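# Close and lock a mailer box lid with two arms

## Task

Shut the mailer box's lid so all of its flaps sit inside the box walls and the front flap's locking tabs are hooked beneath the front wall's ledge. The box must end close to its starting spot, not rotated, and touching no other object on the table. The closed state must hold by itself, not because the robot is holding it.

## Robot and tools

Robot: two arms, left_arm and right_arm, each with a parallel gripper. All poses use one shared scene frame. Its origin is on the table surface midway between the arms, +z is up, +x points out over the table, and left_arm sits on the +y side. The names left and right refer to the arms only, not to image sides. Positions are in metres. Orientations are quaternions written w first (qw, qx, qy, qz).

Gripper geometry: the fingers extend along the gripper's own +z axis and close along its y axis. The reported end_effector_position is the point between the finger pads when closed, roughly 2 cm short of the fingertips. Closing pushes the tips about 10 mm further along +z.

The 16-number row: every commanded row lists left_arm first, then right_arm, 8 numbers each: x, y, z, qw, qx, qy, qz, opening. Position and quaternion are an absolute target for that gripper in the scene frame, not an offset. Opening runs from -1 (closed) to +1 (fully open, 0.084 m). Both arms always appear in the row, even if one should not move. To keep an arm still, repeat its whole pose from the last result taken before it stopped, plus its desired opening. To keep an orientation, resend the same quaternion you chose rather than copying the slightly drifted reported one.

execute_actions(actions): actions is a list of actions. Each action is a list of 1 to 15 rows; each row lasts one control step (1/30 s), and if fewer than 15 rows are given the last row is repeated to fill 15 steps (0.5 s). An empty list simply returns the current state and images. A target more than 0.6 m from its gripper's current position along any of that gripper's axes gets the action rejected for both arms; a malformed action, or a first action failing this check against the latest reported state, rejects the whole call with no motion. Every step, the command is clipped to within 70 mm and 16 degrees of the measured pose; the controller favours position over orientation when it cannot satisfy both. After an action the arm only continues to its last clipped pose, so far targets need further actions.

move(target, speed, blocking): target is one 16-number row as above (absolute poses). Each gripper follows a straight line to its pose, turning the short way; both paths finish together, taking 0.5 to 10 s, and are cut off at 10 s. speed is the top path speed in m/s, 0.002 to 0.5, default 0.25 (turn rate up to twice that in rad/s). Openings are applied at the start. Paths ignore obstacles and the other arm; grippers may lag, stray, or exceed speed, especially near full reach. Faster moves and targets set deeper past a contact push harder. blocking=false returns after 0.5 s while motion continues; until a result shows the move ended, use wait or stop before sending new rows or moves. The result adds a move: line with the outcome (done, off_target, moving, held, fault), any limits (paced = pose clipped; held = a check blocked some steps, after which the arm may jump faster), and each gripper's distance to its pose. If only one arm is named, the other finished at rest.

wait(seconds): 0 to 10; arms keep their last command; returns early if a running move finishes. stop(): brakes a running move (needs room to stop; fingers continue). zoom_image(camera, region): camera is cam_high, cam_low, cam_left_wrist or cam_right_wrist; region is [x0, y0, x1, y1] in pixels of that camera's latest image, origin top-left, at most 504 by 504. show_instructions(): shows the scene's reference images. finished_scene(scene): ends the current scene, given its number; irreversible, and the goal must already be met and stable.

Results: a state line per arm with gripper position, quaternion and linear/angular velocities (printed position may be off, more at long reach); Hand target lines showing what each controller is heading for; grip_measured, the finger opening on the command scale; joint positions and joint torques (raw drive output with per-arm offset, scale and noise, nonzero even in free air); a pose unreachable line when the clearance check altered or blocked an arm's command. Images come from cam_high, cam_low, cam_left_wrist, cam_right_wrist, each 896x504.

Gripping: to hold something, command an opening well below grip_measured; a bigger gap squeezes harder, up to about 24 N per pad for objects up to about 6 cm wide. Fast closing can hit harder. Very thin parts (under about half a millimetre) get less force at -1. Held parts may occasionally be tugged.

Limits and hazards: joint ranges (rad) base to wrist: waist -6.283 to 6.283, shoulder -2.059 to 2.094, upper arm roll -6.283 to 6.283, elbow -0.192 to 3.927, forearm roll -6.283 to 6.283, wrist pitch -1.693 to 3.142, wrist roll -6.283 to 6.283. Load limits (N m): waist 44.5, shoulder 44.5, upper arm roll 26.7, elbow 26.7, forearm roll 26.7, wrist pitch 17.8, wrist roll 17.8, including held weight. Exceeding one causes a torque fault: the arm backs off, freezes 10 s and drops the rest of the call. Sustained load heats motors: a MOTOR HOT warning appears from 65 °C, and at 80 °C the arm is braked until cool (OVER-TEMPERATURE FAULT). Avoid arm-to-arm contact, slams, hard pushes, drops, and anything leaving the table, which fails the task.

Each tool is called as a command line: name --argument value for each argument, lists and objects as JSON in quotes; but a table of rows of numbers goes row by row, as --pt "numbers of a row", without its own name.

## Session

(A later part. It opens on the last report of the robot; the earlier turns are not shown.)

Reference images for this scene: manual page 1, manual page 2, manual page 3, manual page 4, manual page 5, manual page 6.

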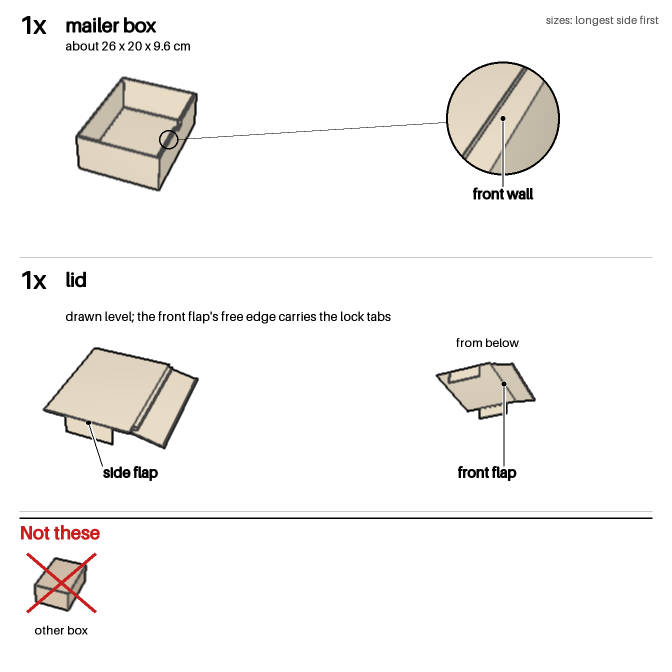

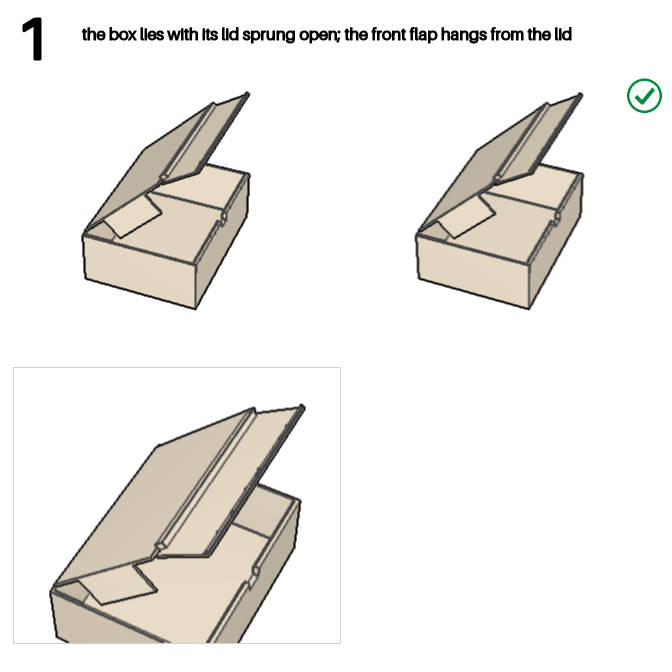

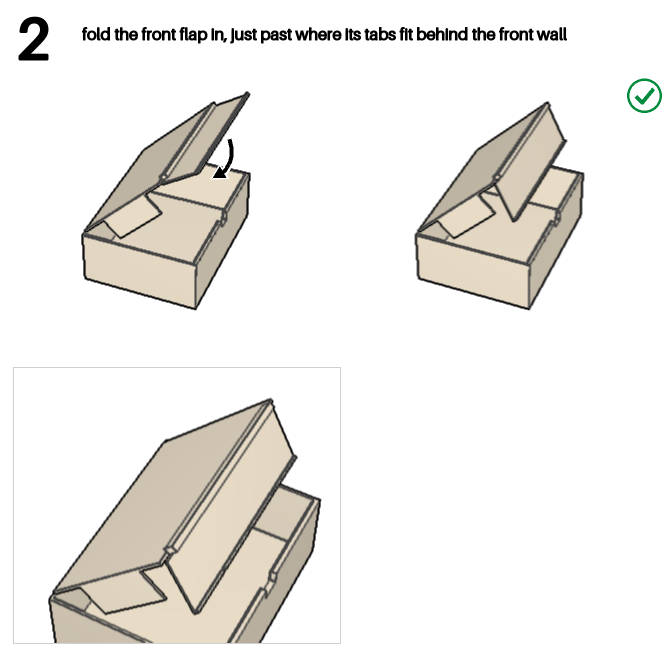

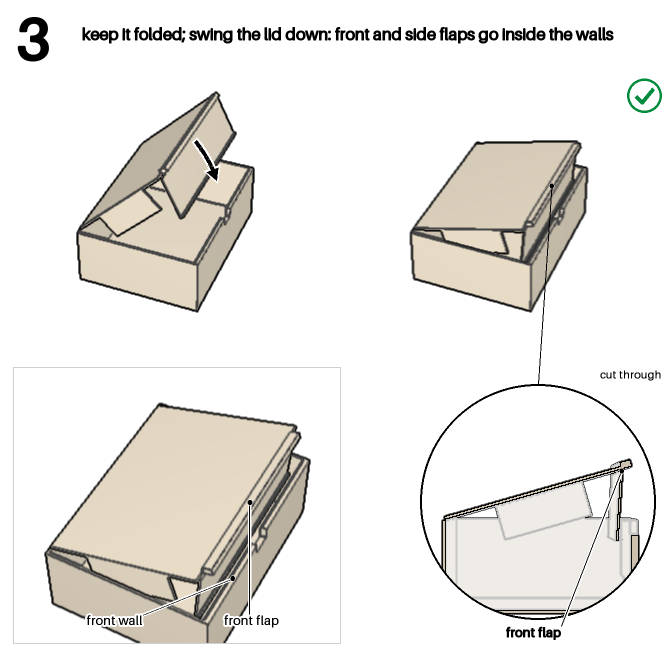

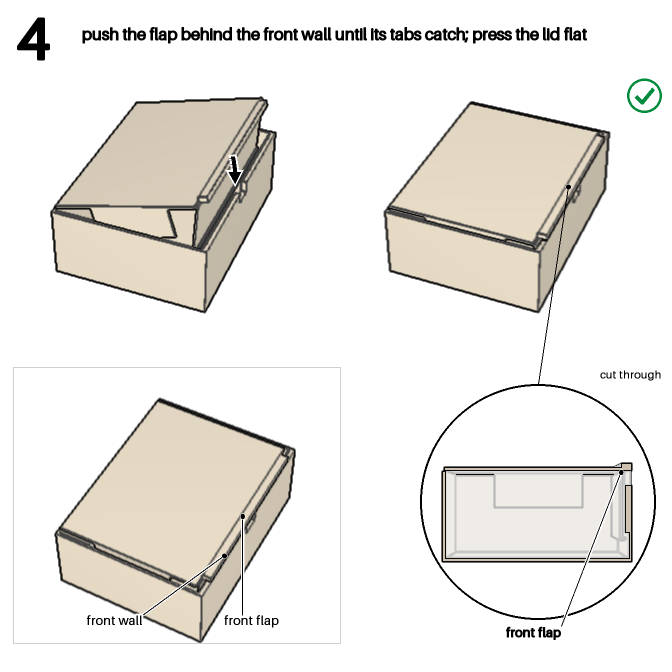

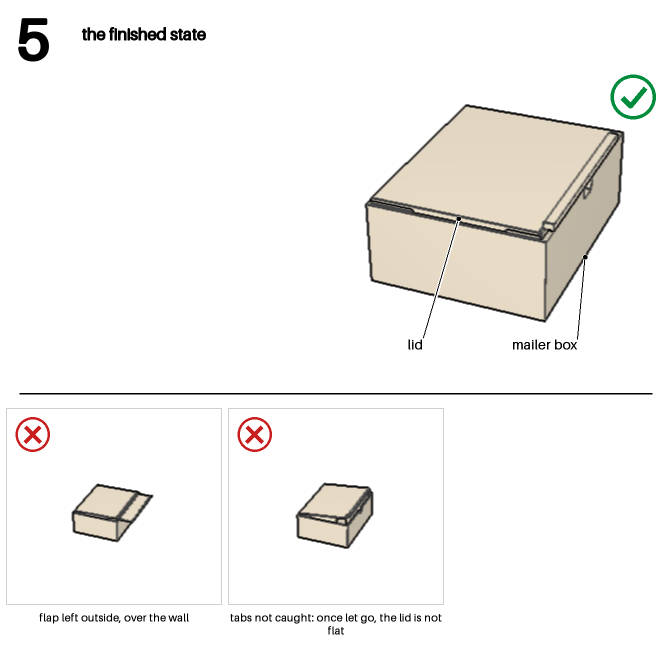

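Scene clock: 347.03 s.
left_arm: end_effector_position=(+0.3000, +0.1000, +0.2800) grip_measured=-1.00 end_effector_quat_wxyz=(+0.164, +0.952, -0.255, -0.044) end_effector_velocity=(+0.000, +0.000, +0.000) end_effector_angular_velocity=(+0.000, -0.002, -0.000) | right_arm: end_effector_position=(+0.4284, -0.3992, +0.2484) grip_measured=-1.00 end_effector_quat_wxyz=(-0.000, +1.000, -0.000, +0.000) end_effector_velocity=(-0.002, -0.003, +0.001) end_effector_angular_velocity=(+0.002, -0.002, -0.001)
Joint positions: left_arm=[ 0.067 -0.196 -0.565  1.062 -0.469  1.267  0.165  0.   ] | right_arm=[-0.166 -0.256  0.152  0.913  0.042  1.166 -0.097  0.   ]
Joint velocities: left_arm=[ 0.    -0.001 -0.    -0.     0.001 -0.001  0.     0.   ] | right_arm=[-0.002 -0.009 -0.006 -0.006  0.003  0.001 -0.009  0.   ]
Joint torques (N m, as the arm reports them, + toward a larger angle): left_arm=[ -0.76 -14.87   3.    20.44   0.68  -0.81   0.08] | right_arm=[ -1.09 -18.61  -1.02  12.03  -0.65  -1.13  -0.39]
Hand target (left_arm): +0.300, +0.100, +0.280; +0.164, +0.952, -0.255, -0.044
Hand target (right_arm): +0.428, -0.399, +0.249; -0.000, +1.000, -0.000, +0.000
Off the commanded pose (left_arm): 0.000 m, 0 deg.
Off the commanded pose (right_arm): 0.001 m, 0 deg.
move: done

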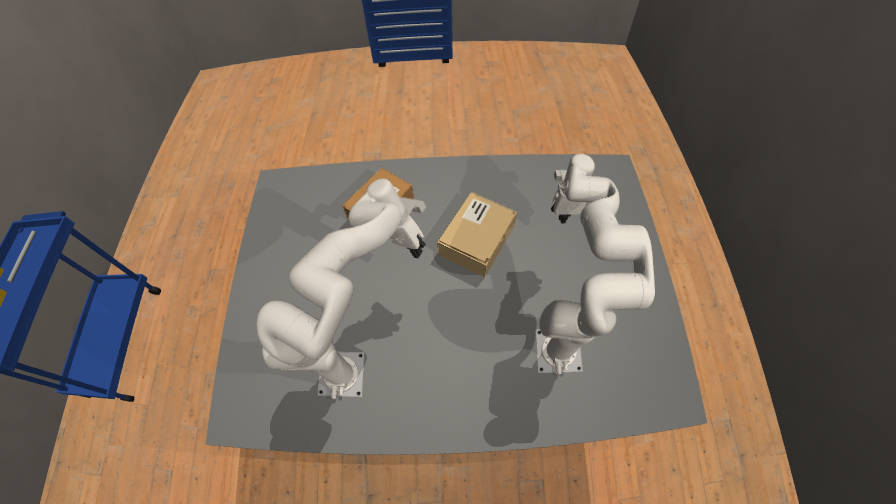

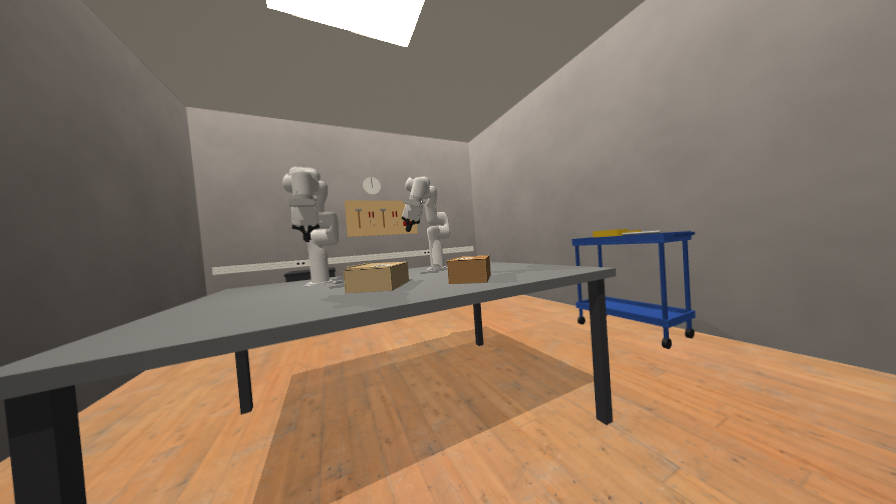

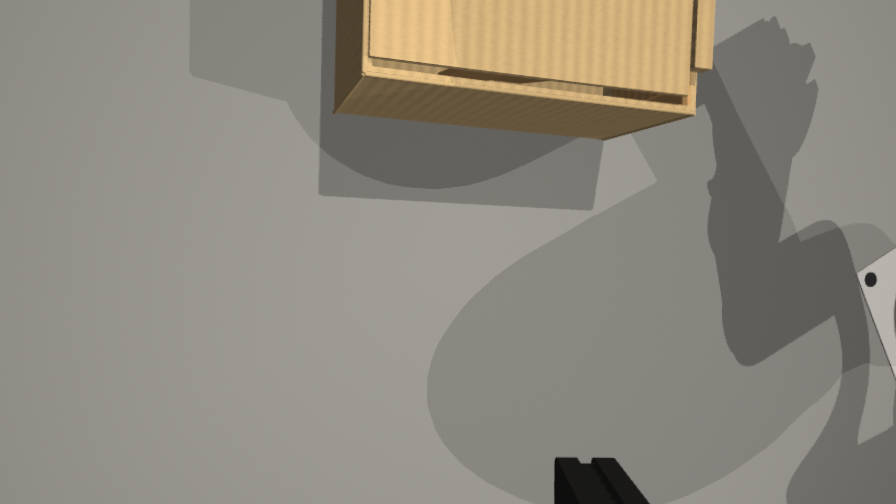

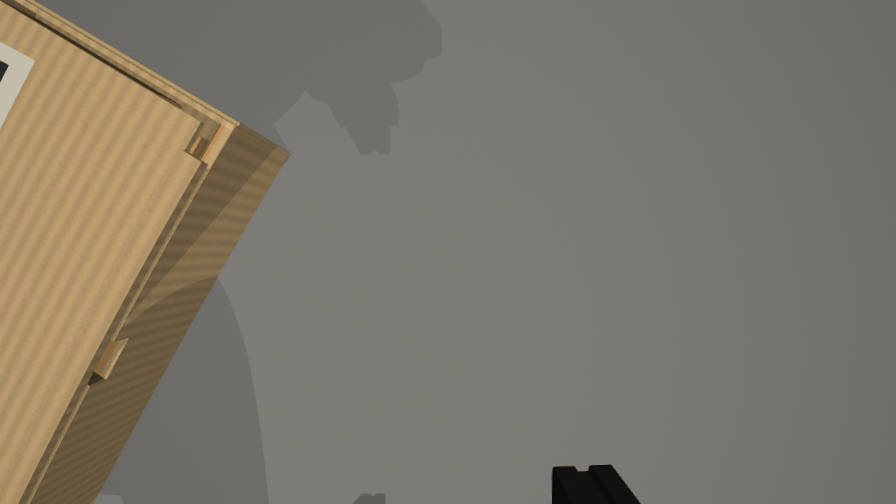

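move --target '[0.335,-0.025,0.18,0,0.966,-0.259,0,-1,0.4286,-0.40,0.249,0,1,0,0,-1]'

move --target '[0.335,-0.025,0.075,0,0.966,-0.259,0,-1,0.4286,-0.40,0.249,0,1,0,0,-1]' --speed 0.1

move --target '[0.380,-0.050,0.075,0,0.966,-0.259,0,-1,0.4286,-0.40,0.249,0,1,0,0,-1]' --speed 0.04

Scene clock: 365.57 s.
left_arm: end_effector_position=(+0.3338, -0.0249, +0.1798) grip_measured=-1.00 end_effector_quat_wxyz=(+0.000, +0.966, -0.260, -0.000) end_effector_velocity=(-0.001, -0.001, -0.001) end_effector_angular_velocity=(+0.013, +0.005, -0.003) | right_arm: end_effector_position=(+0.4286, -0.4000, +0.2490) grip_measured=-1.00 end_effector_quat_wxyz=(-0.000, +1.000, +0.000, +0.000) end_effector_velocity=(+0.001, -0.001, +0.001) end_effector_angular_velocity=(+0.000, -0.003, -0.002)
Joint positions: left_arm=[-0.218  0.393 -0.727  1.376  0.289  1.094 -0.537  0.   ] | right_arm=[-0.166 -0.256  0.151  0.915  0.041  1.168 -0.099  0.   ]
Joint velocities: left_arm=[-0.013  0.014  0.004  0.019  0.01   0.021 -0.007  0.   ] | right_arm=[ 0.     0.    -0.002  0.001  0.    -0.002  0.     0.   ]
Joint torques (N m, as the arm reports them, + toward a larger angle): left_arm=[ -0.99 -27.49  -5.73  19.54   0.86  -1.09   0.17] | right_arm=[ -1.47 -18.64  -0.91  12.19  -0.64  -1.04  -0.35]
Hand target (left_arm): +0.334, -0.025, +0.180; -0.000, +0.966, -0.260, -0.001
Hand target (right_arm): +0.429, -0.400, +0.249; -0.000, +1.000, +0.000, +0.000
Off the commanded pose (left_arm): 0.001 m, 0 deg.
Off the commanded pose (right_arm): 0.000 m, 0 deg.
move: done

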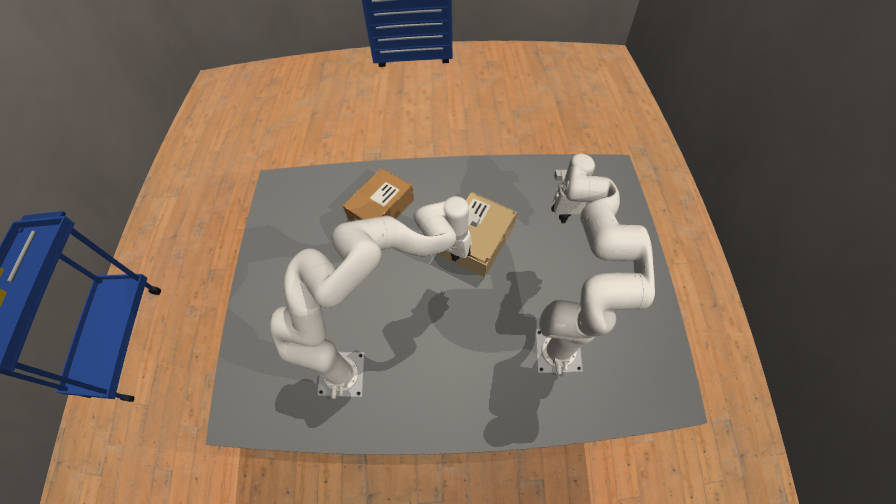

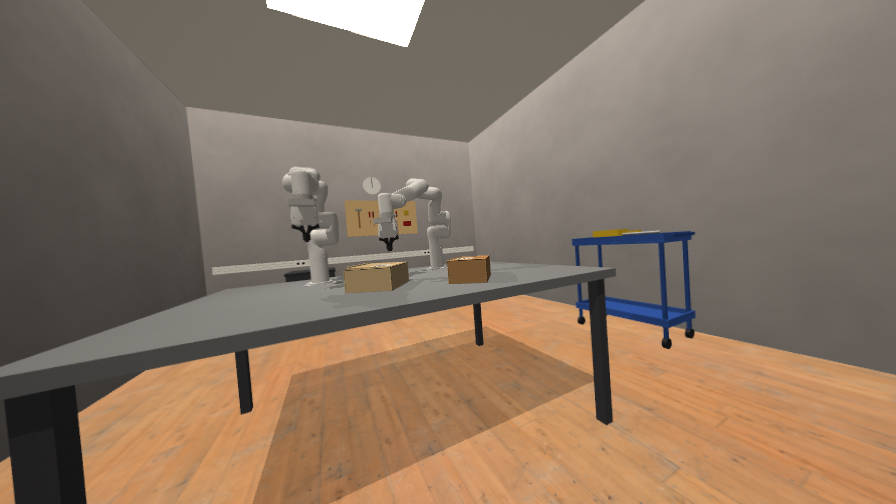

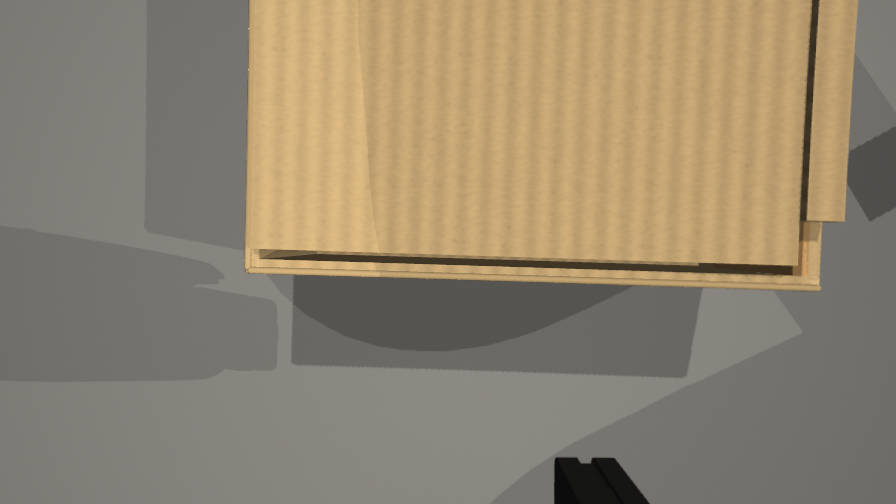

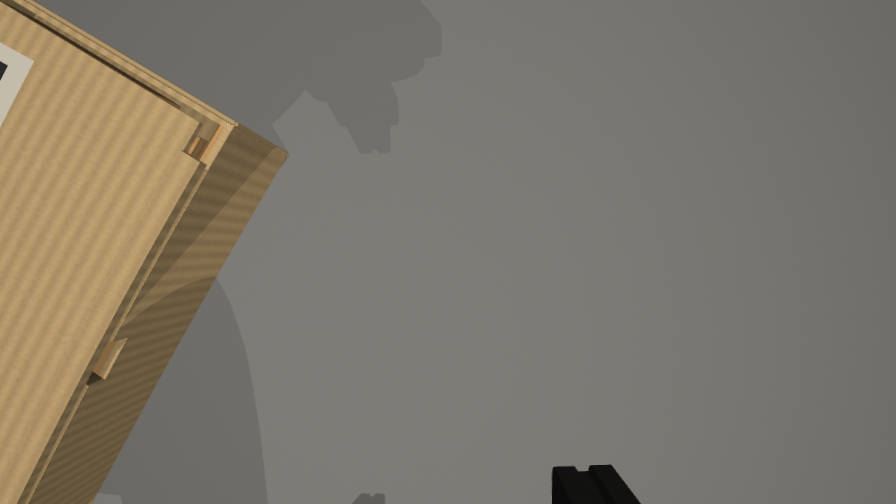

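Scene clock: 367.07 s.
left_arm: end_effector_position=(+0.3347, -0.0250, +0.0757) grip_measured=-1.00 end_effector_quat_wxyz=(+0.000, +0.966, -0.259, +0.000) end_effector_velocity=(-0.001, +0.000, -0.004) end_effector_angular_velocity=(+0.003, +0.001, -0.001) | right_arm: end_effector_position=(+0.4286, -0.4000, +0.2490) grip_measured=-1.00 end_effector_quat_wxyz=(-0.000, +1.000, -0.000, -0.000) end_effector_velocity=(-0.000, -0.001, -0.000) end_effector_angular_velocity=(+0.002, +0.001, -0.003)
Joint positions: left_arm=[-0.268  0.549 -0.649  1.273  0.427  0.866 -0.626  0.   ] | right_arm=[-0.166 -0.256  0.151  0.915  0.041  1.168 -0.099  0.   ]
Joint velocities: left_arm=[-0.004  0.007  0.005 -0.001  0.005 -0.004 -0.004  0.   ] | right_arm=[-0.002  0.    -0.002 -0.     0.001  0.001 -0.     0.   ]
Joint torques (N m, as the arm reports them, + toward a larger angle): left_arm=[ -0.92 -30.19  -7.32  17.42   0.88  -0.95   0.02] | right_arm=[ -1.45 -18.72  -1.04  12.17  -0.69  -1.05  -0.48]
Hand target (left_arm): +0.335, -0.025, +0.075; -0.000, +0.966, -0.259, -0.000
Hand target (right_arm): +0.429, -0.400, +0.249; -0.000, +1.000, +0.000, -0.000
Off the commanded pose (left_arm): 0.001 m, 0 deg.
Off the commanded pose (right_arm): 0.000 m, 0 deg.
move: done

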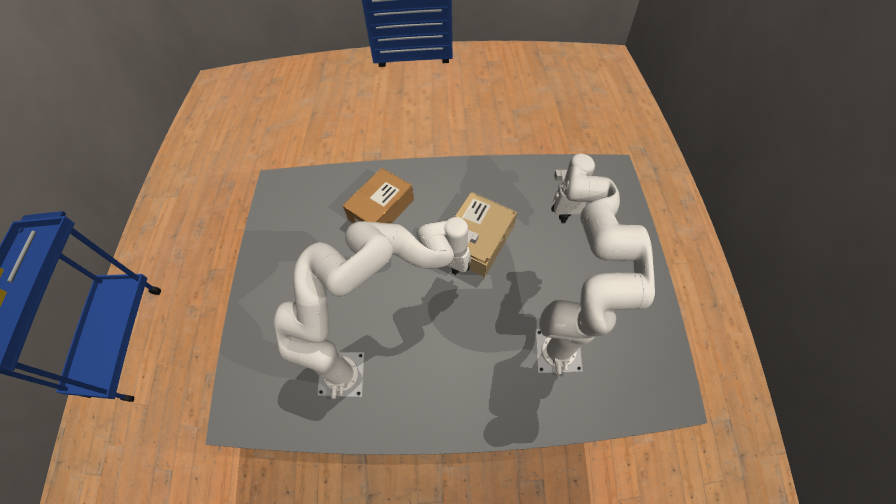

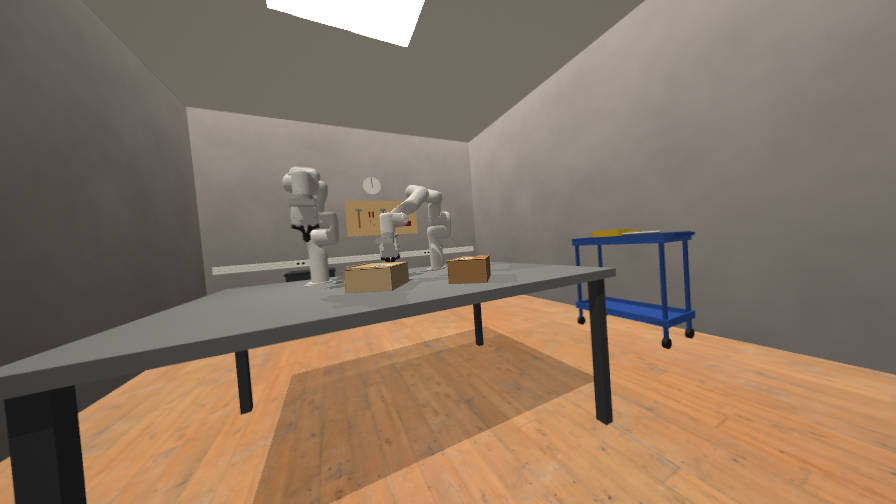

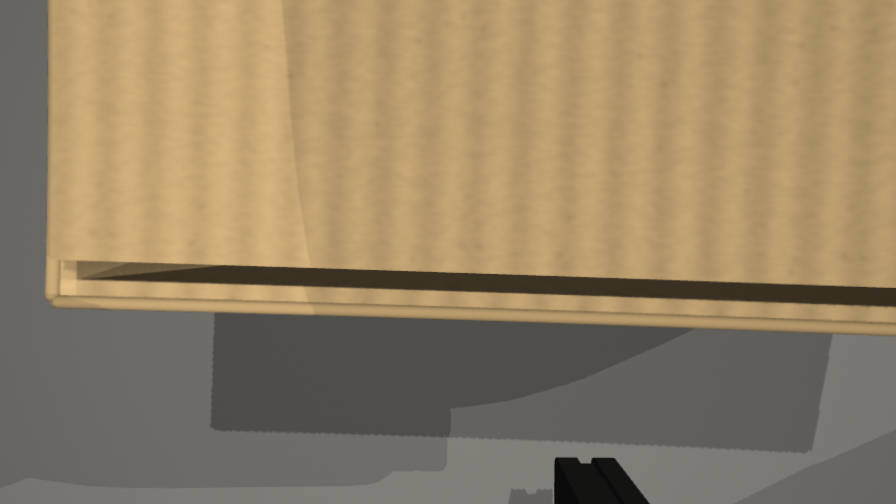

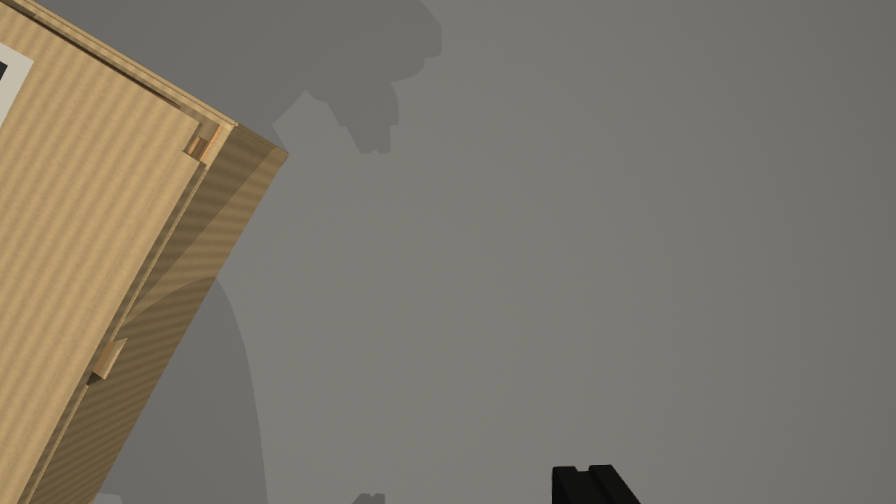

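Scene clock: 368.77 s.
left_arm: end_effector_position=(+0.3797, -0.0500, +0.0746) grip_measured=-1.00 end_effector_quat_wxyz=(-0.000, +0.966, -0.259, -0.000) end_effector_velocity=(+0.004, -0.001, +0.002) end_effector_angular_velocity=(-0.002, -0.003, +0.003) | right_arm: end_effector_position=(+0.4286, -0.4000, +0.2490) grip_measured=-1.00 end_effector_quat_wxyz=(-0.000, +1.000, +0.000, -0.000) end_effector_velocity=(+0.000, +0.001, +0.000) end_effector_angular_velocity=(+0.002, -0.002, -0.000)
Joint positions: left_arm=[-0.331  0.695 -0.605  1.513  0.459  0.964 -0.591  0.   ] | right_arm=[-0.166 -0.256  0.151  0.915  0.041  1.168 -0.099  0.   ]
Joint velocities: left_arm=[-0.002  0.004  0.002  0.013  0.001  0.005  0.002  0.   ] | right_arm=[ 0.     0.     0.     0.001  0.002 -0.001 -0.001  0.   ]
Joint torques (N m, as the arm reports them, + toward a larger angle): left_arm=[ -0.63 -36.27  -7.49  19.92   1.13  -1.52   0.02] | right_arm=[ -1.25 -18.79  -1.02  12.02  -0.57  -1.13  -0.34]
Hand target (left_arm): +0.380, -0.050, +0.075; +0.000, +0.966, -0.259, +0.000
Hand target (right_arm): +0.429, -0.400, +0.249; +0.000, +1.000, +0.000, -0.000
Off the commanded pose (left_arm): 0.000 m, 0 deg.
Off the commanded pose (right_arm): 0.000 m, 0 deg.
move: done

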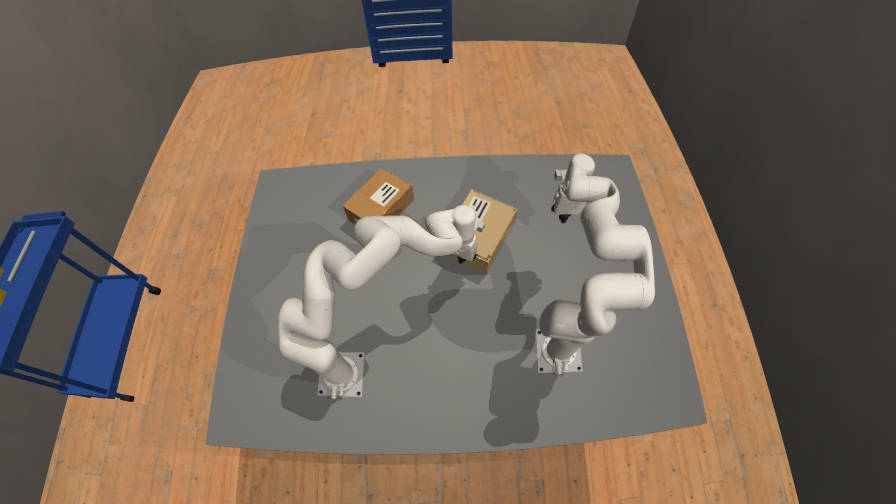

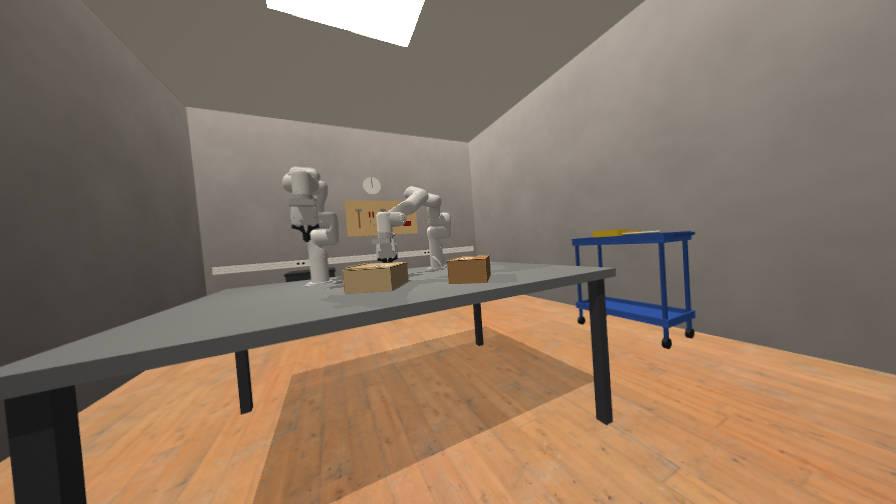

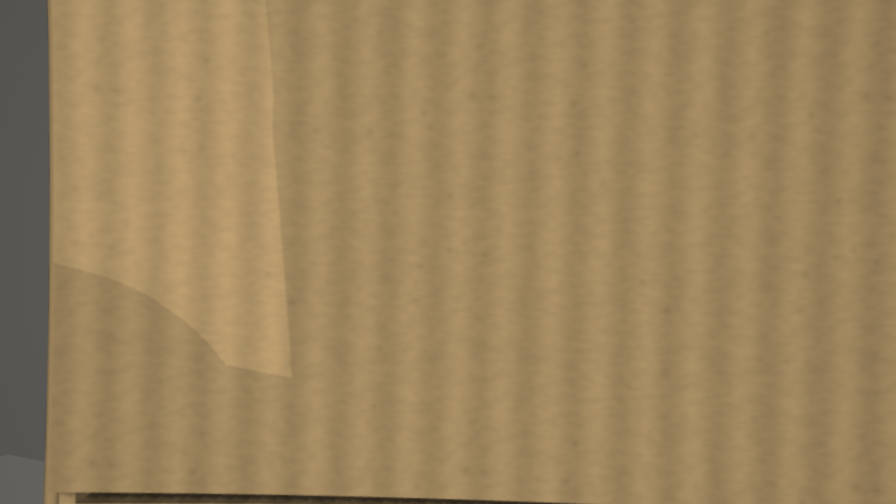

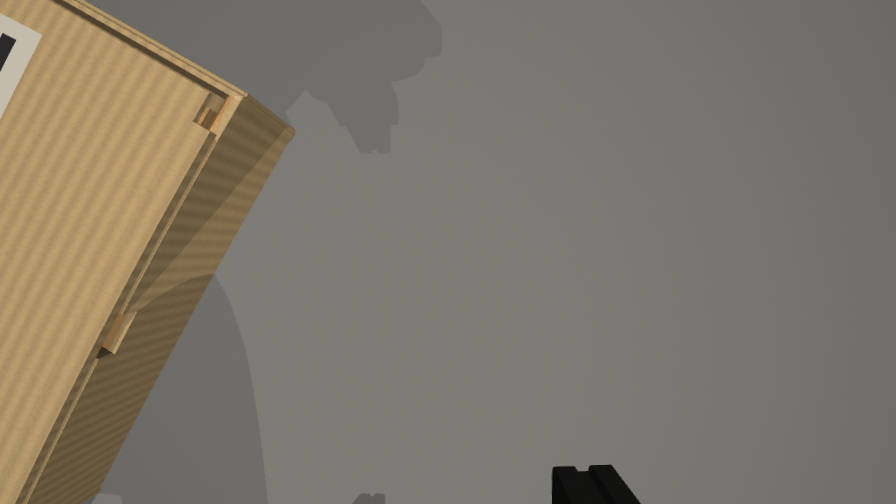

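move --target '[0.33,-0.02,0.075,0,0.966,-0.259,0,-1,0.4286,-0.40,0.249,0,1,0,0,-1]' --speed 0.1

move --target '[0.28,0.12,0.25,0,0.966,-0.259,0,-1,0.4286,-0.40,0.249,0,1,0,0,-1]'

zoom_image --camera "cam_low" --region '[330,245,420,300]'

Scene clock: 377.73 s.
left_arm: end_effector_position=(+0.3304, -0.0199, +0.0751) grip_measured=-1.00 end_effector_quat_wxyz=(-0.000, +0.966, -0.259, -0.000) end_effector_velocity=(-0.003, +0.001, +0.000) end_effector_angular_velocity=(-0.003, -0.001, -0.002) | right_arm: end_effector_position=(+0.4286, -0.4000, +0.2490) grip_measured=-1.00 end_effector_quat_wxyz=(+0.000, +1.000, -0.000, +0.000) end_effector_velocity=(+0.000, -0.000, +0.000) end_effector_angular_velocity=(-0.002, +0.000, +0.001)
Joint positions: left_arm=[-0.256  0.531 -0.654  1.243  0.421  0.853 -0.625  0.   ] | right_arm=[-0.166 -0.256  0.151  0.915  0.041  1.168 -0.099  0.   ]
Joint velocities: left_arm=[ 0.004 -0.008 -0.004 -0.013 -0.003 -0.008  0.     0.   ] | right_arm=[ 0.     0.    -0.     0.001 -0.002  0.001  0.     0.   ]
Joint torques (N m, as the arm reports them, + toward a larger angle): left_arm=[ -1.26 -30.01  -6.94  17.71   1.11  -0.98   0.07] | right_arm=[ -0.98 -18.71  -0.88  12.06  -0.57  -1.13  -0.22]
Hand target (left_arm): +0.330, -0.020, +0.075; -0.000, +0.966, -0.259, +0.000
Hand target (right_arm): +0.429, -0.400, +0.249; +0.000, +1.000, -0.000, -0.000
Off the commanded pose (left_arm): 0.000 m, 0 deg.
Off the commanded pose (right_arm): 0.000 m, 0 deg.
move: done

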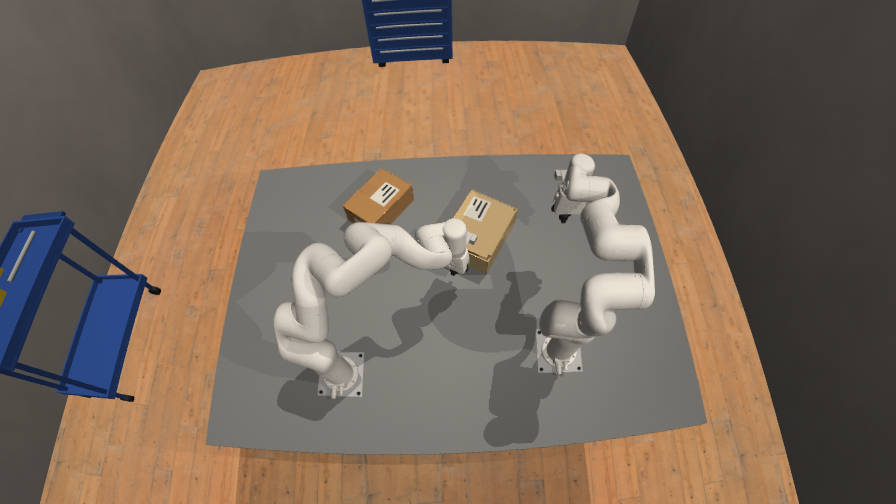

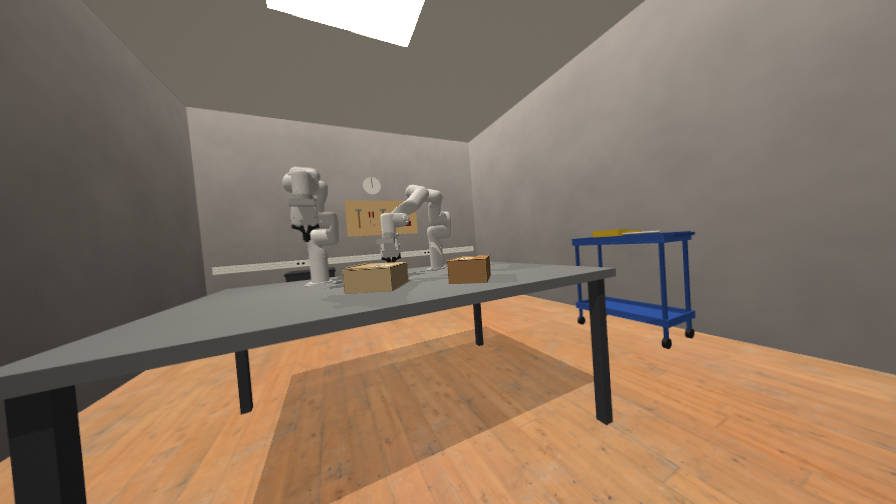

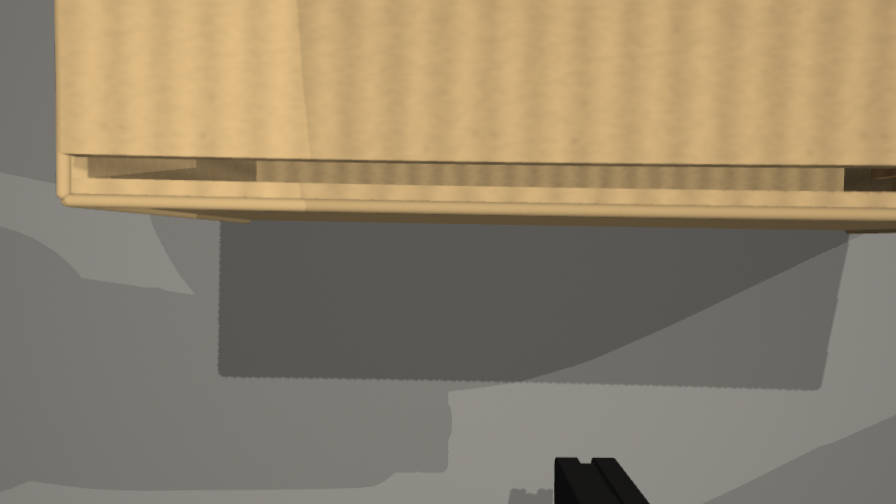

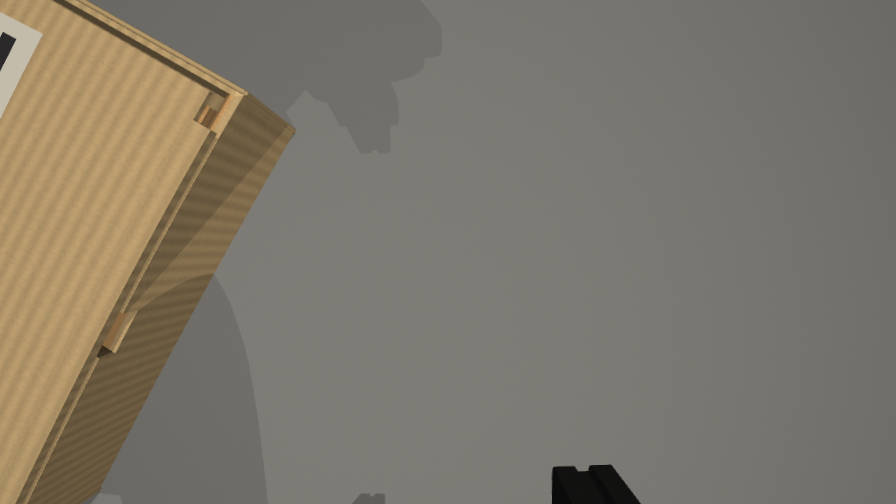

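Scene clock: 379.37 s.
left_arm: end_effector_position=(+0.2814, +0.1198, +0.2497) grip_measured=-1.00 end_effector_quat_wxyz=(+0.000, +0.966, -0.259, +0.000) end_effector_velocity=(+0.000, +0.002, +0.002) end_effector_angular_velocity=(-0.001, -0.002, +0.001) | right_arm: end_effector_position=(+0.4286, -0.4000, +0.2490) grip_measured=-1.00 end_effector_quat_wxyz=(+0.000, +1.000, -0.000, -0.000) end_effector_velocity=(+0.000, +0.001, +0.000) end_effector_angular_velocity=(+0.001, -0.001, +0.001)
Joint positions: left_arm=[-0.003 -0.274 -0.649  0.956 -0.178  1.181 -0.062  0.   ] | right_arm=[-0.166 -0.256  0.151  0.915  0.041  1.168 -0.099  0.   ]
Joint velocities: left_arm=[ 0.001 -0.01   0.006 -0.002 -0.004  0.005  0.007  0.   ] | right_arm=[ 0.001  0.     0.001  0.     0.001 -0.001  0.     0.   ]
Joint torques (N m, as the arm reports them, + toward a larger angle): left_arm=[ -1.01 -11.81   4.29  20.03   1.07  -0.95   0.02] | right_arm=[ -1.24 -18.67  -0.91  12.01  -0.55  -1.04  -0.32]
Hand target (left_arm): +0.281, +0.120, +0.250; +0.000, +0.966, -0.259, +0.001
Hand target (right_arm): +0.429, -0.400, +0.249; -0.000, +1.000, +0.000, +0.000
Off the commanded pose (left_arm): 0.001 m, 0 deg.
Off the commanded pose (right_arm): 0.000 m, 0 deg.
move: done

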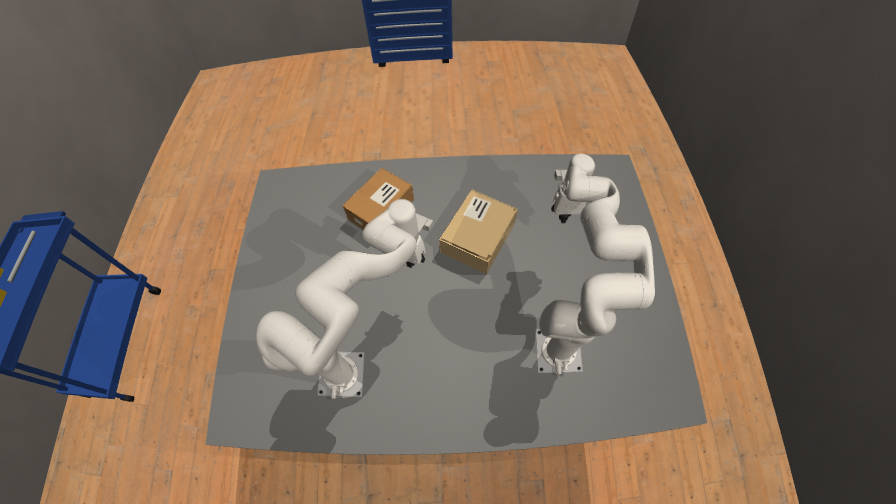

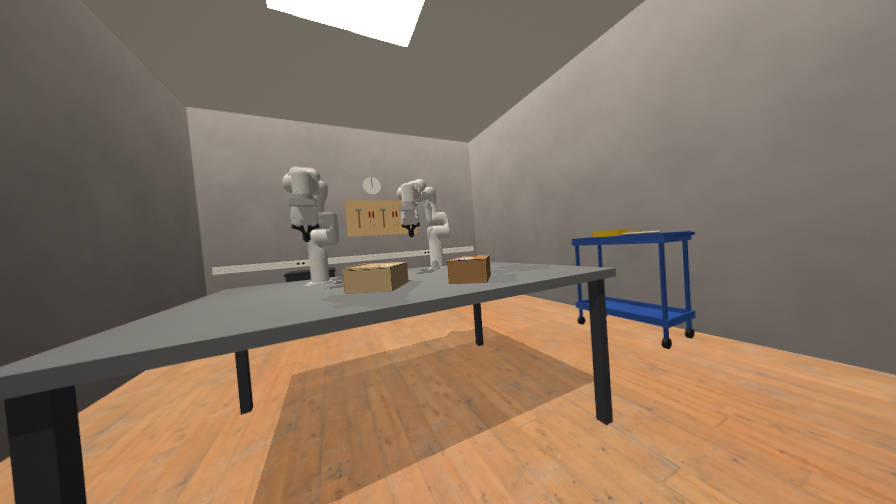

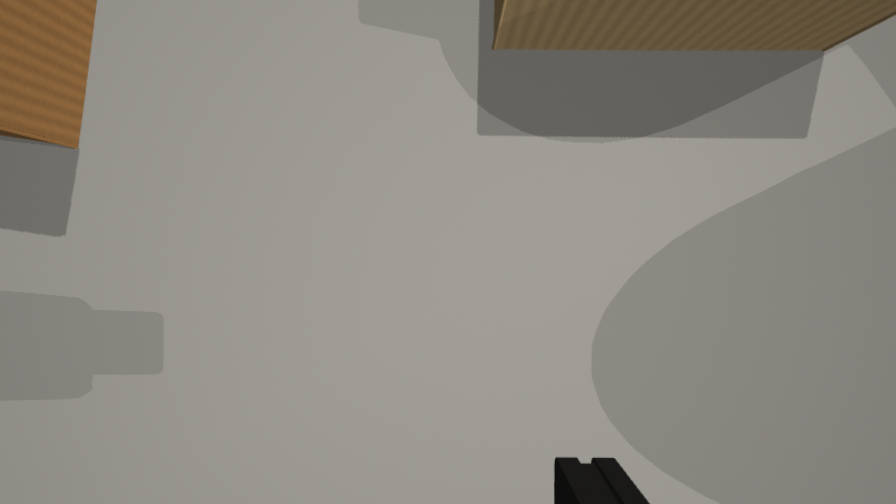

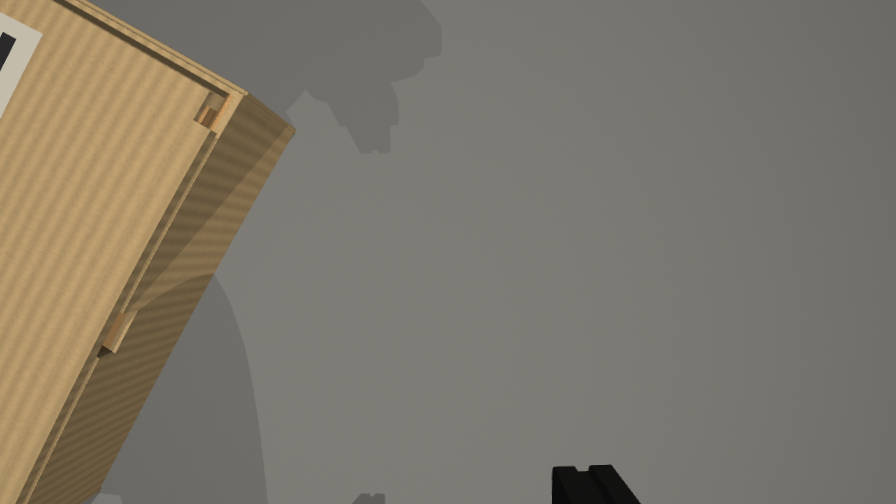

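Region (330, 245, 420, 300) of cam_low's 896x504 image, scaled by 5.600, with more detail than that image has.

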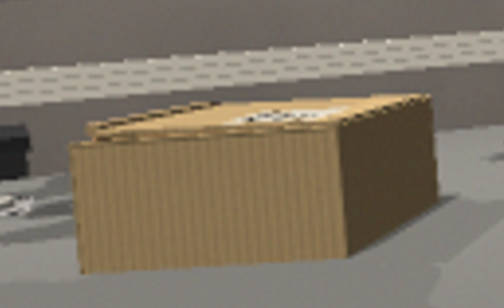

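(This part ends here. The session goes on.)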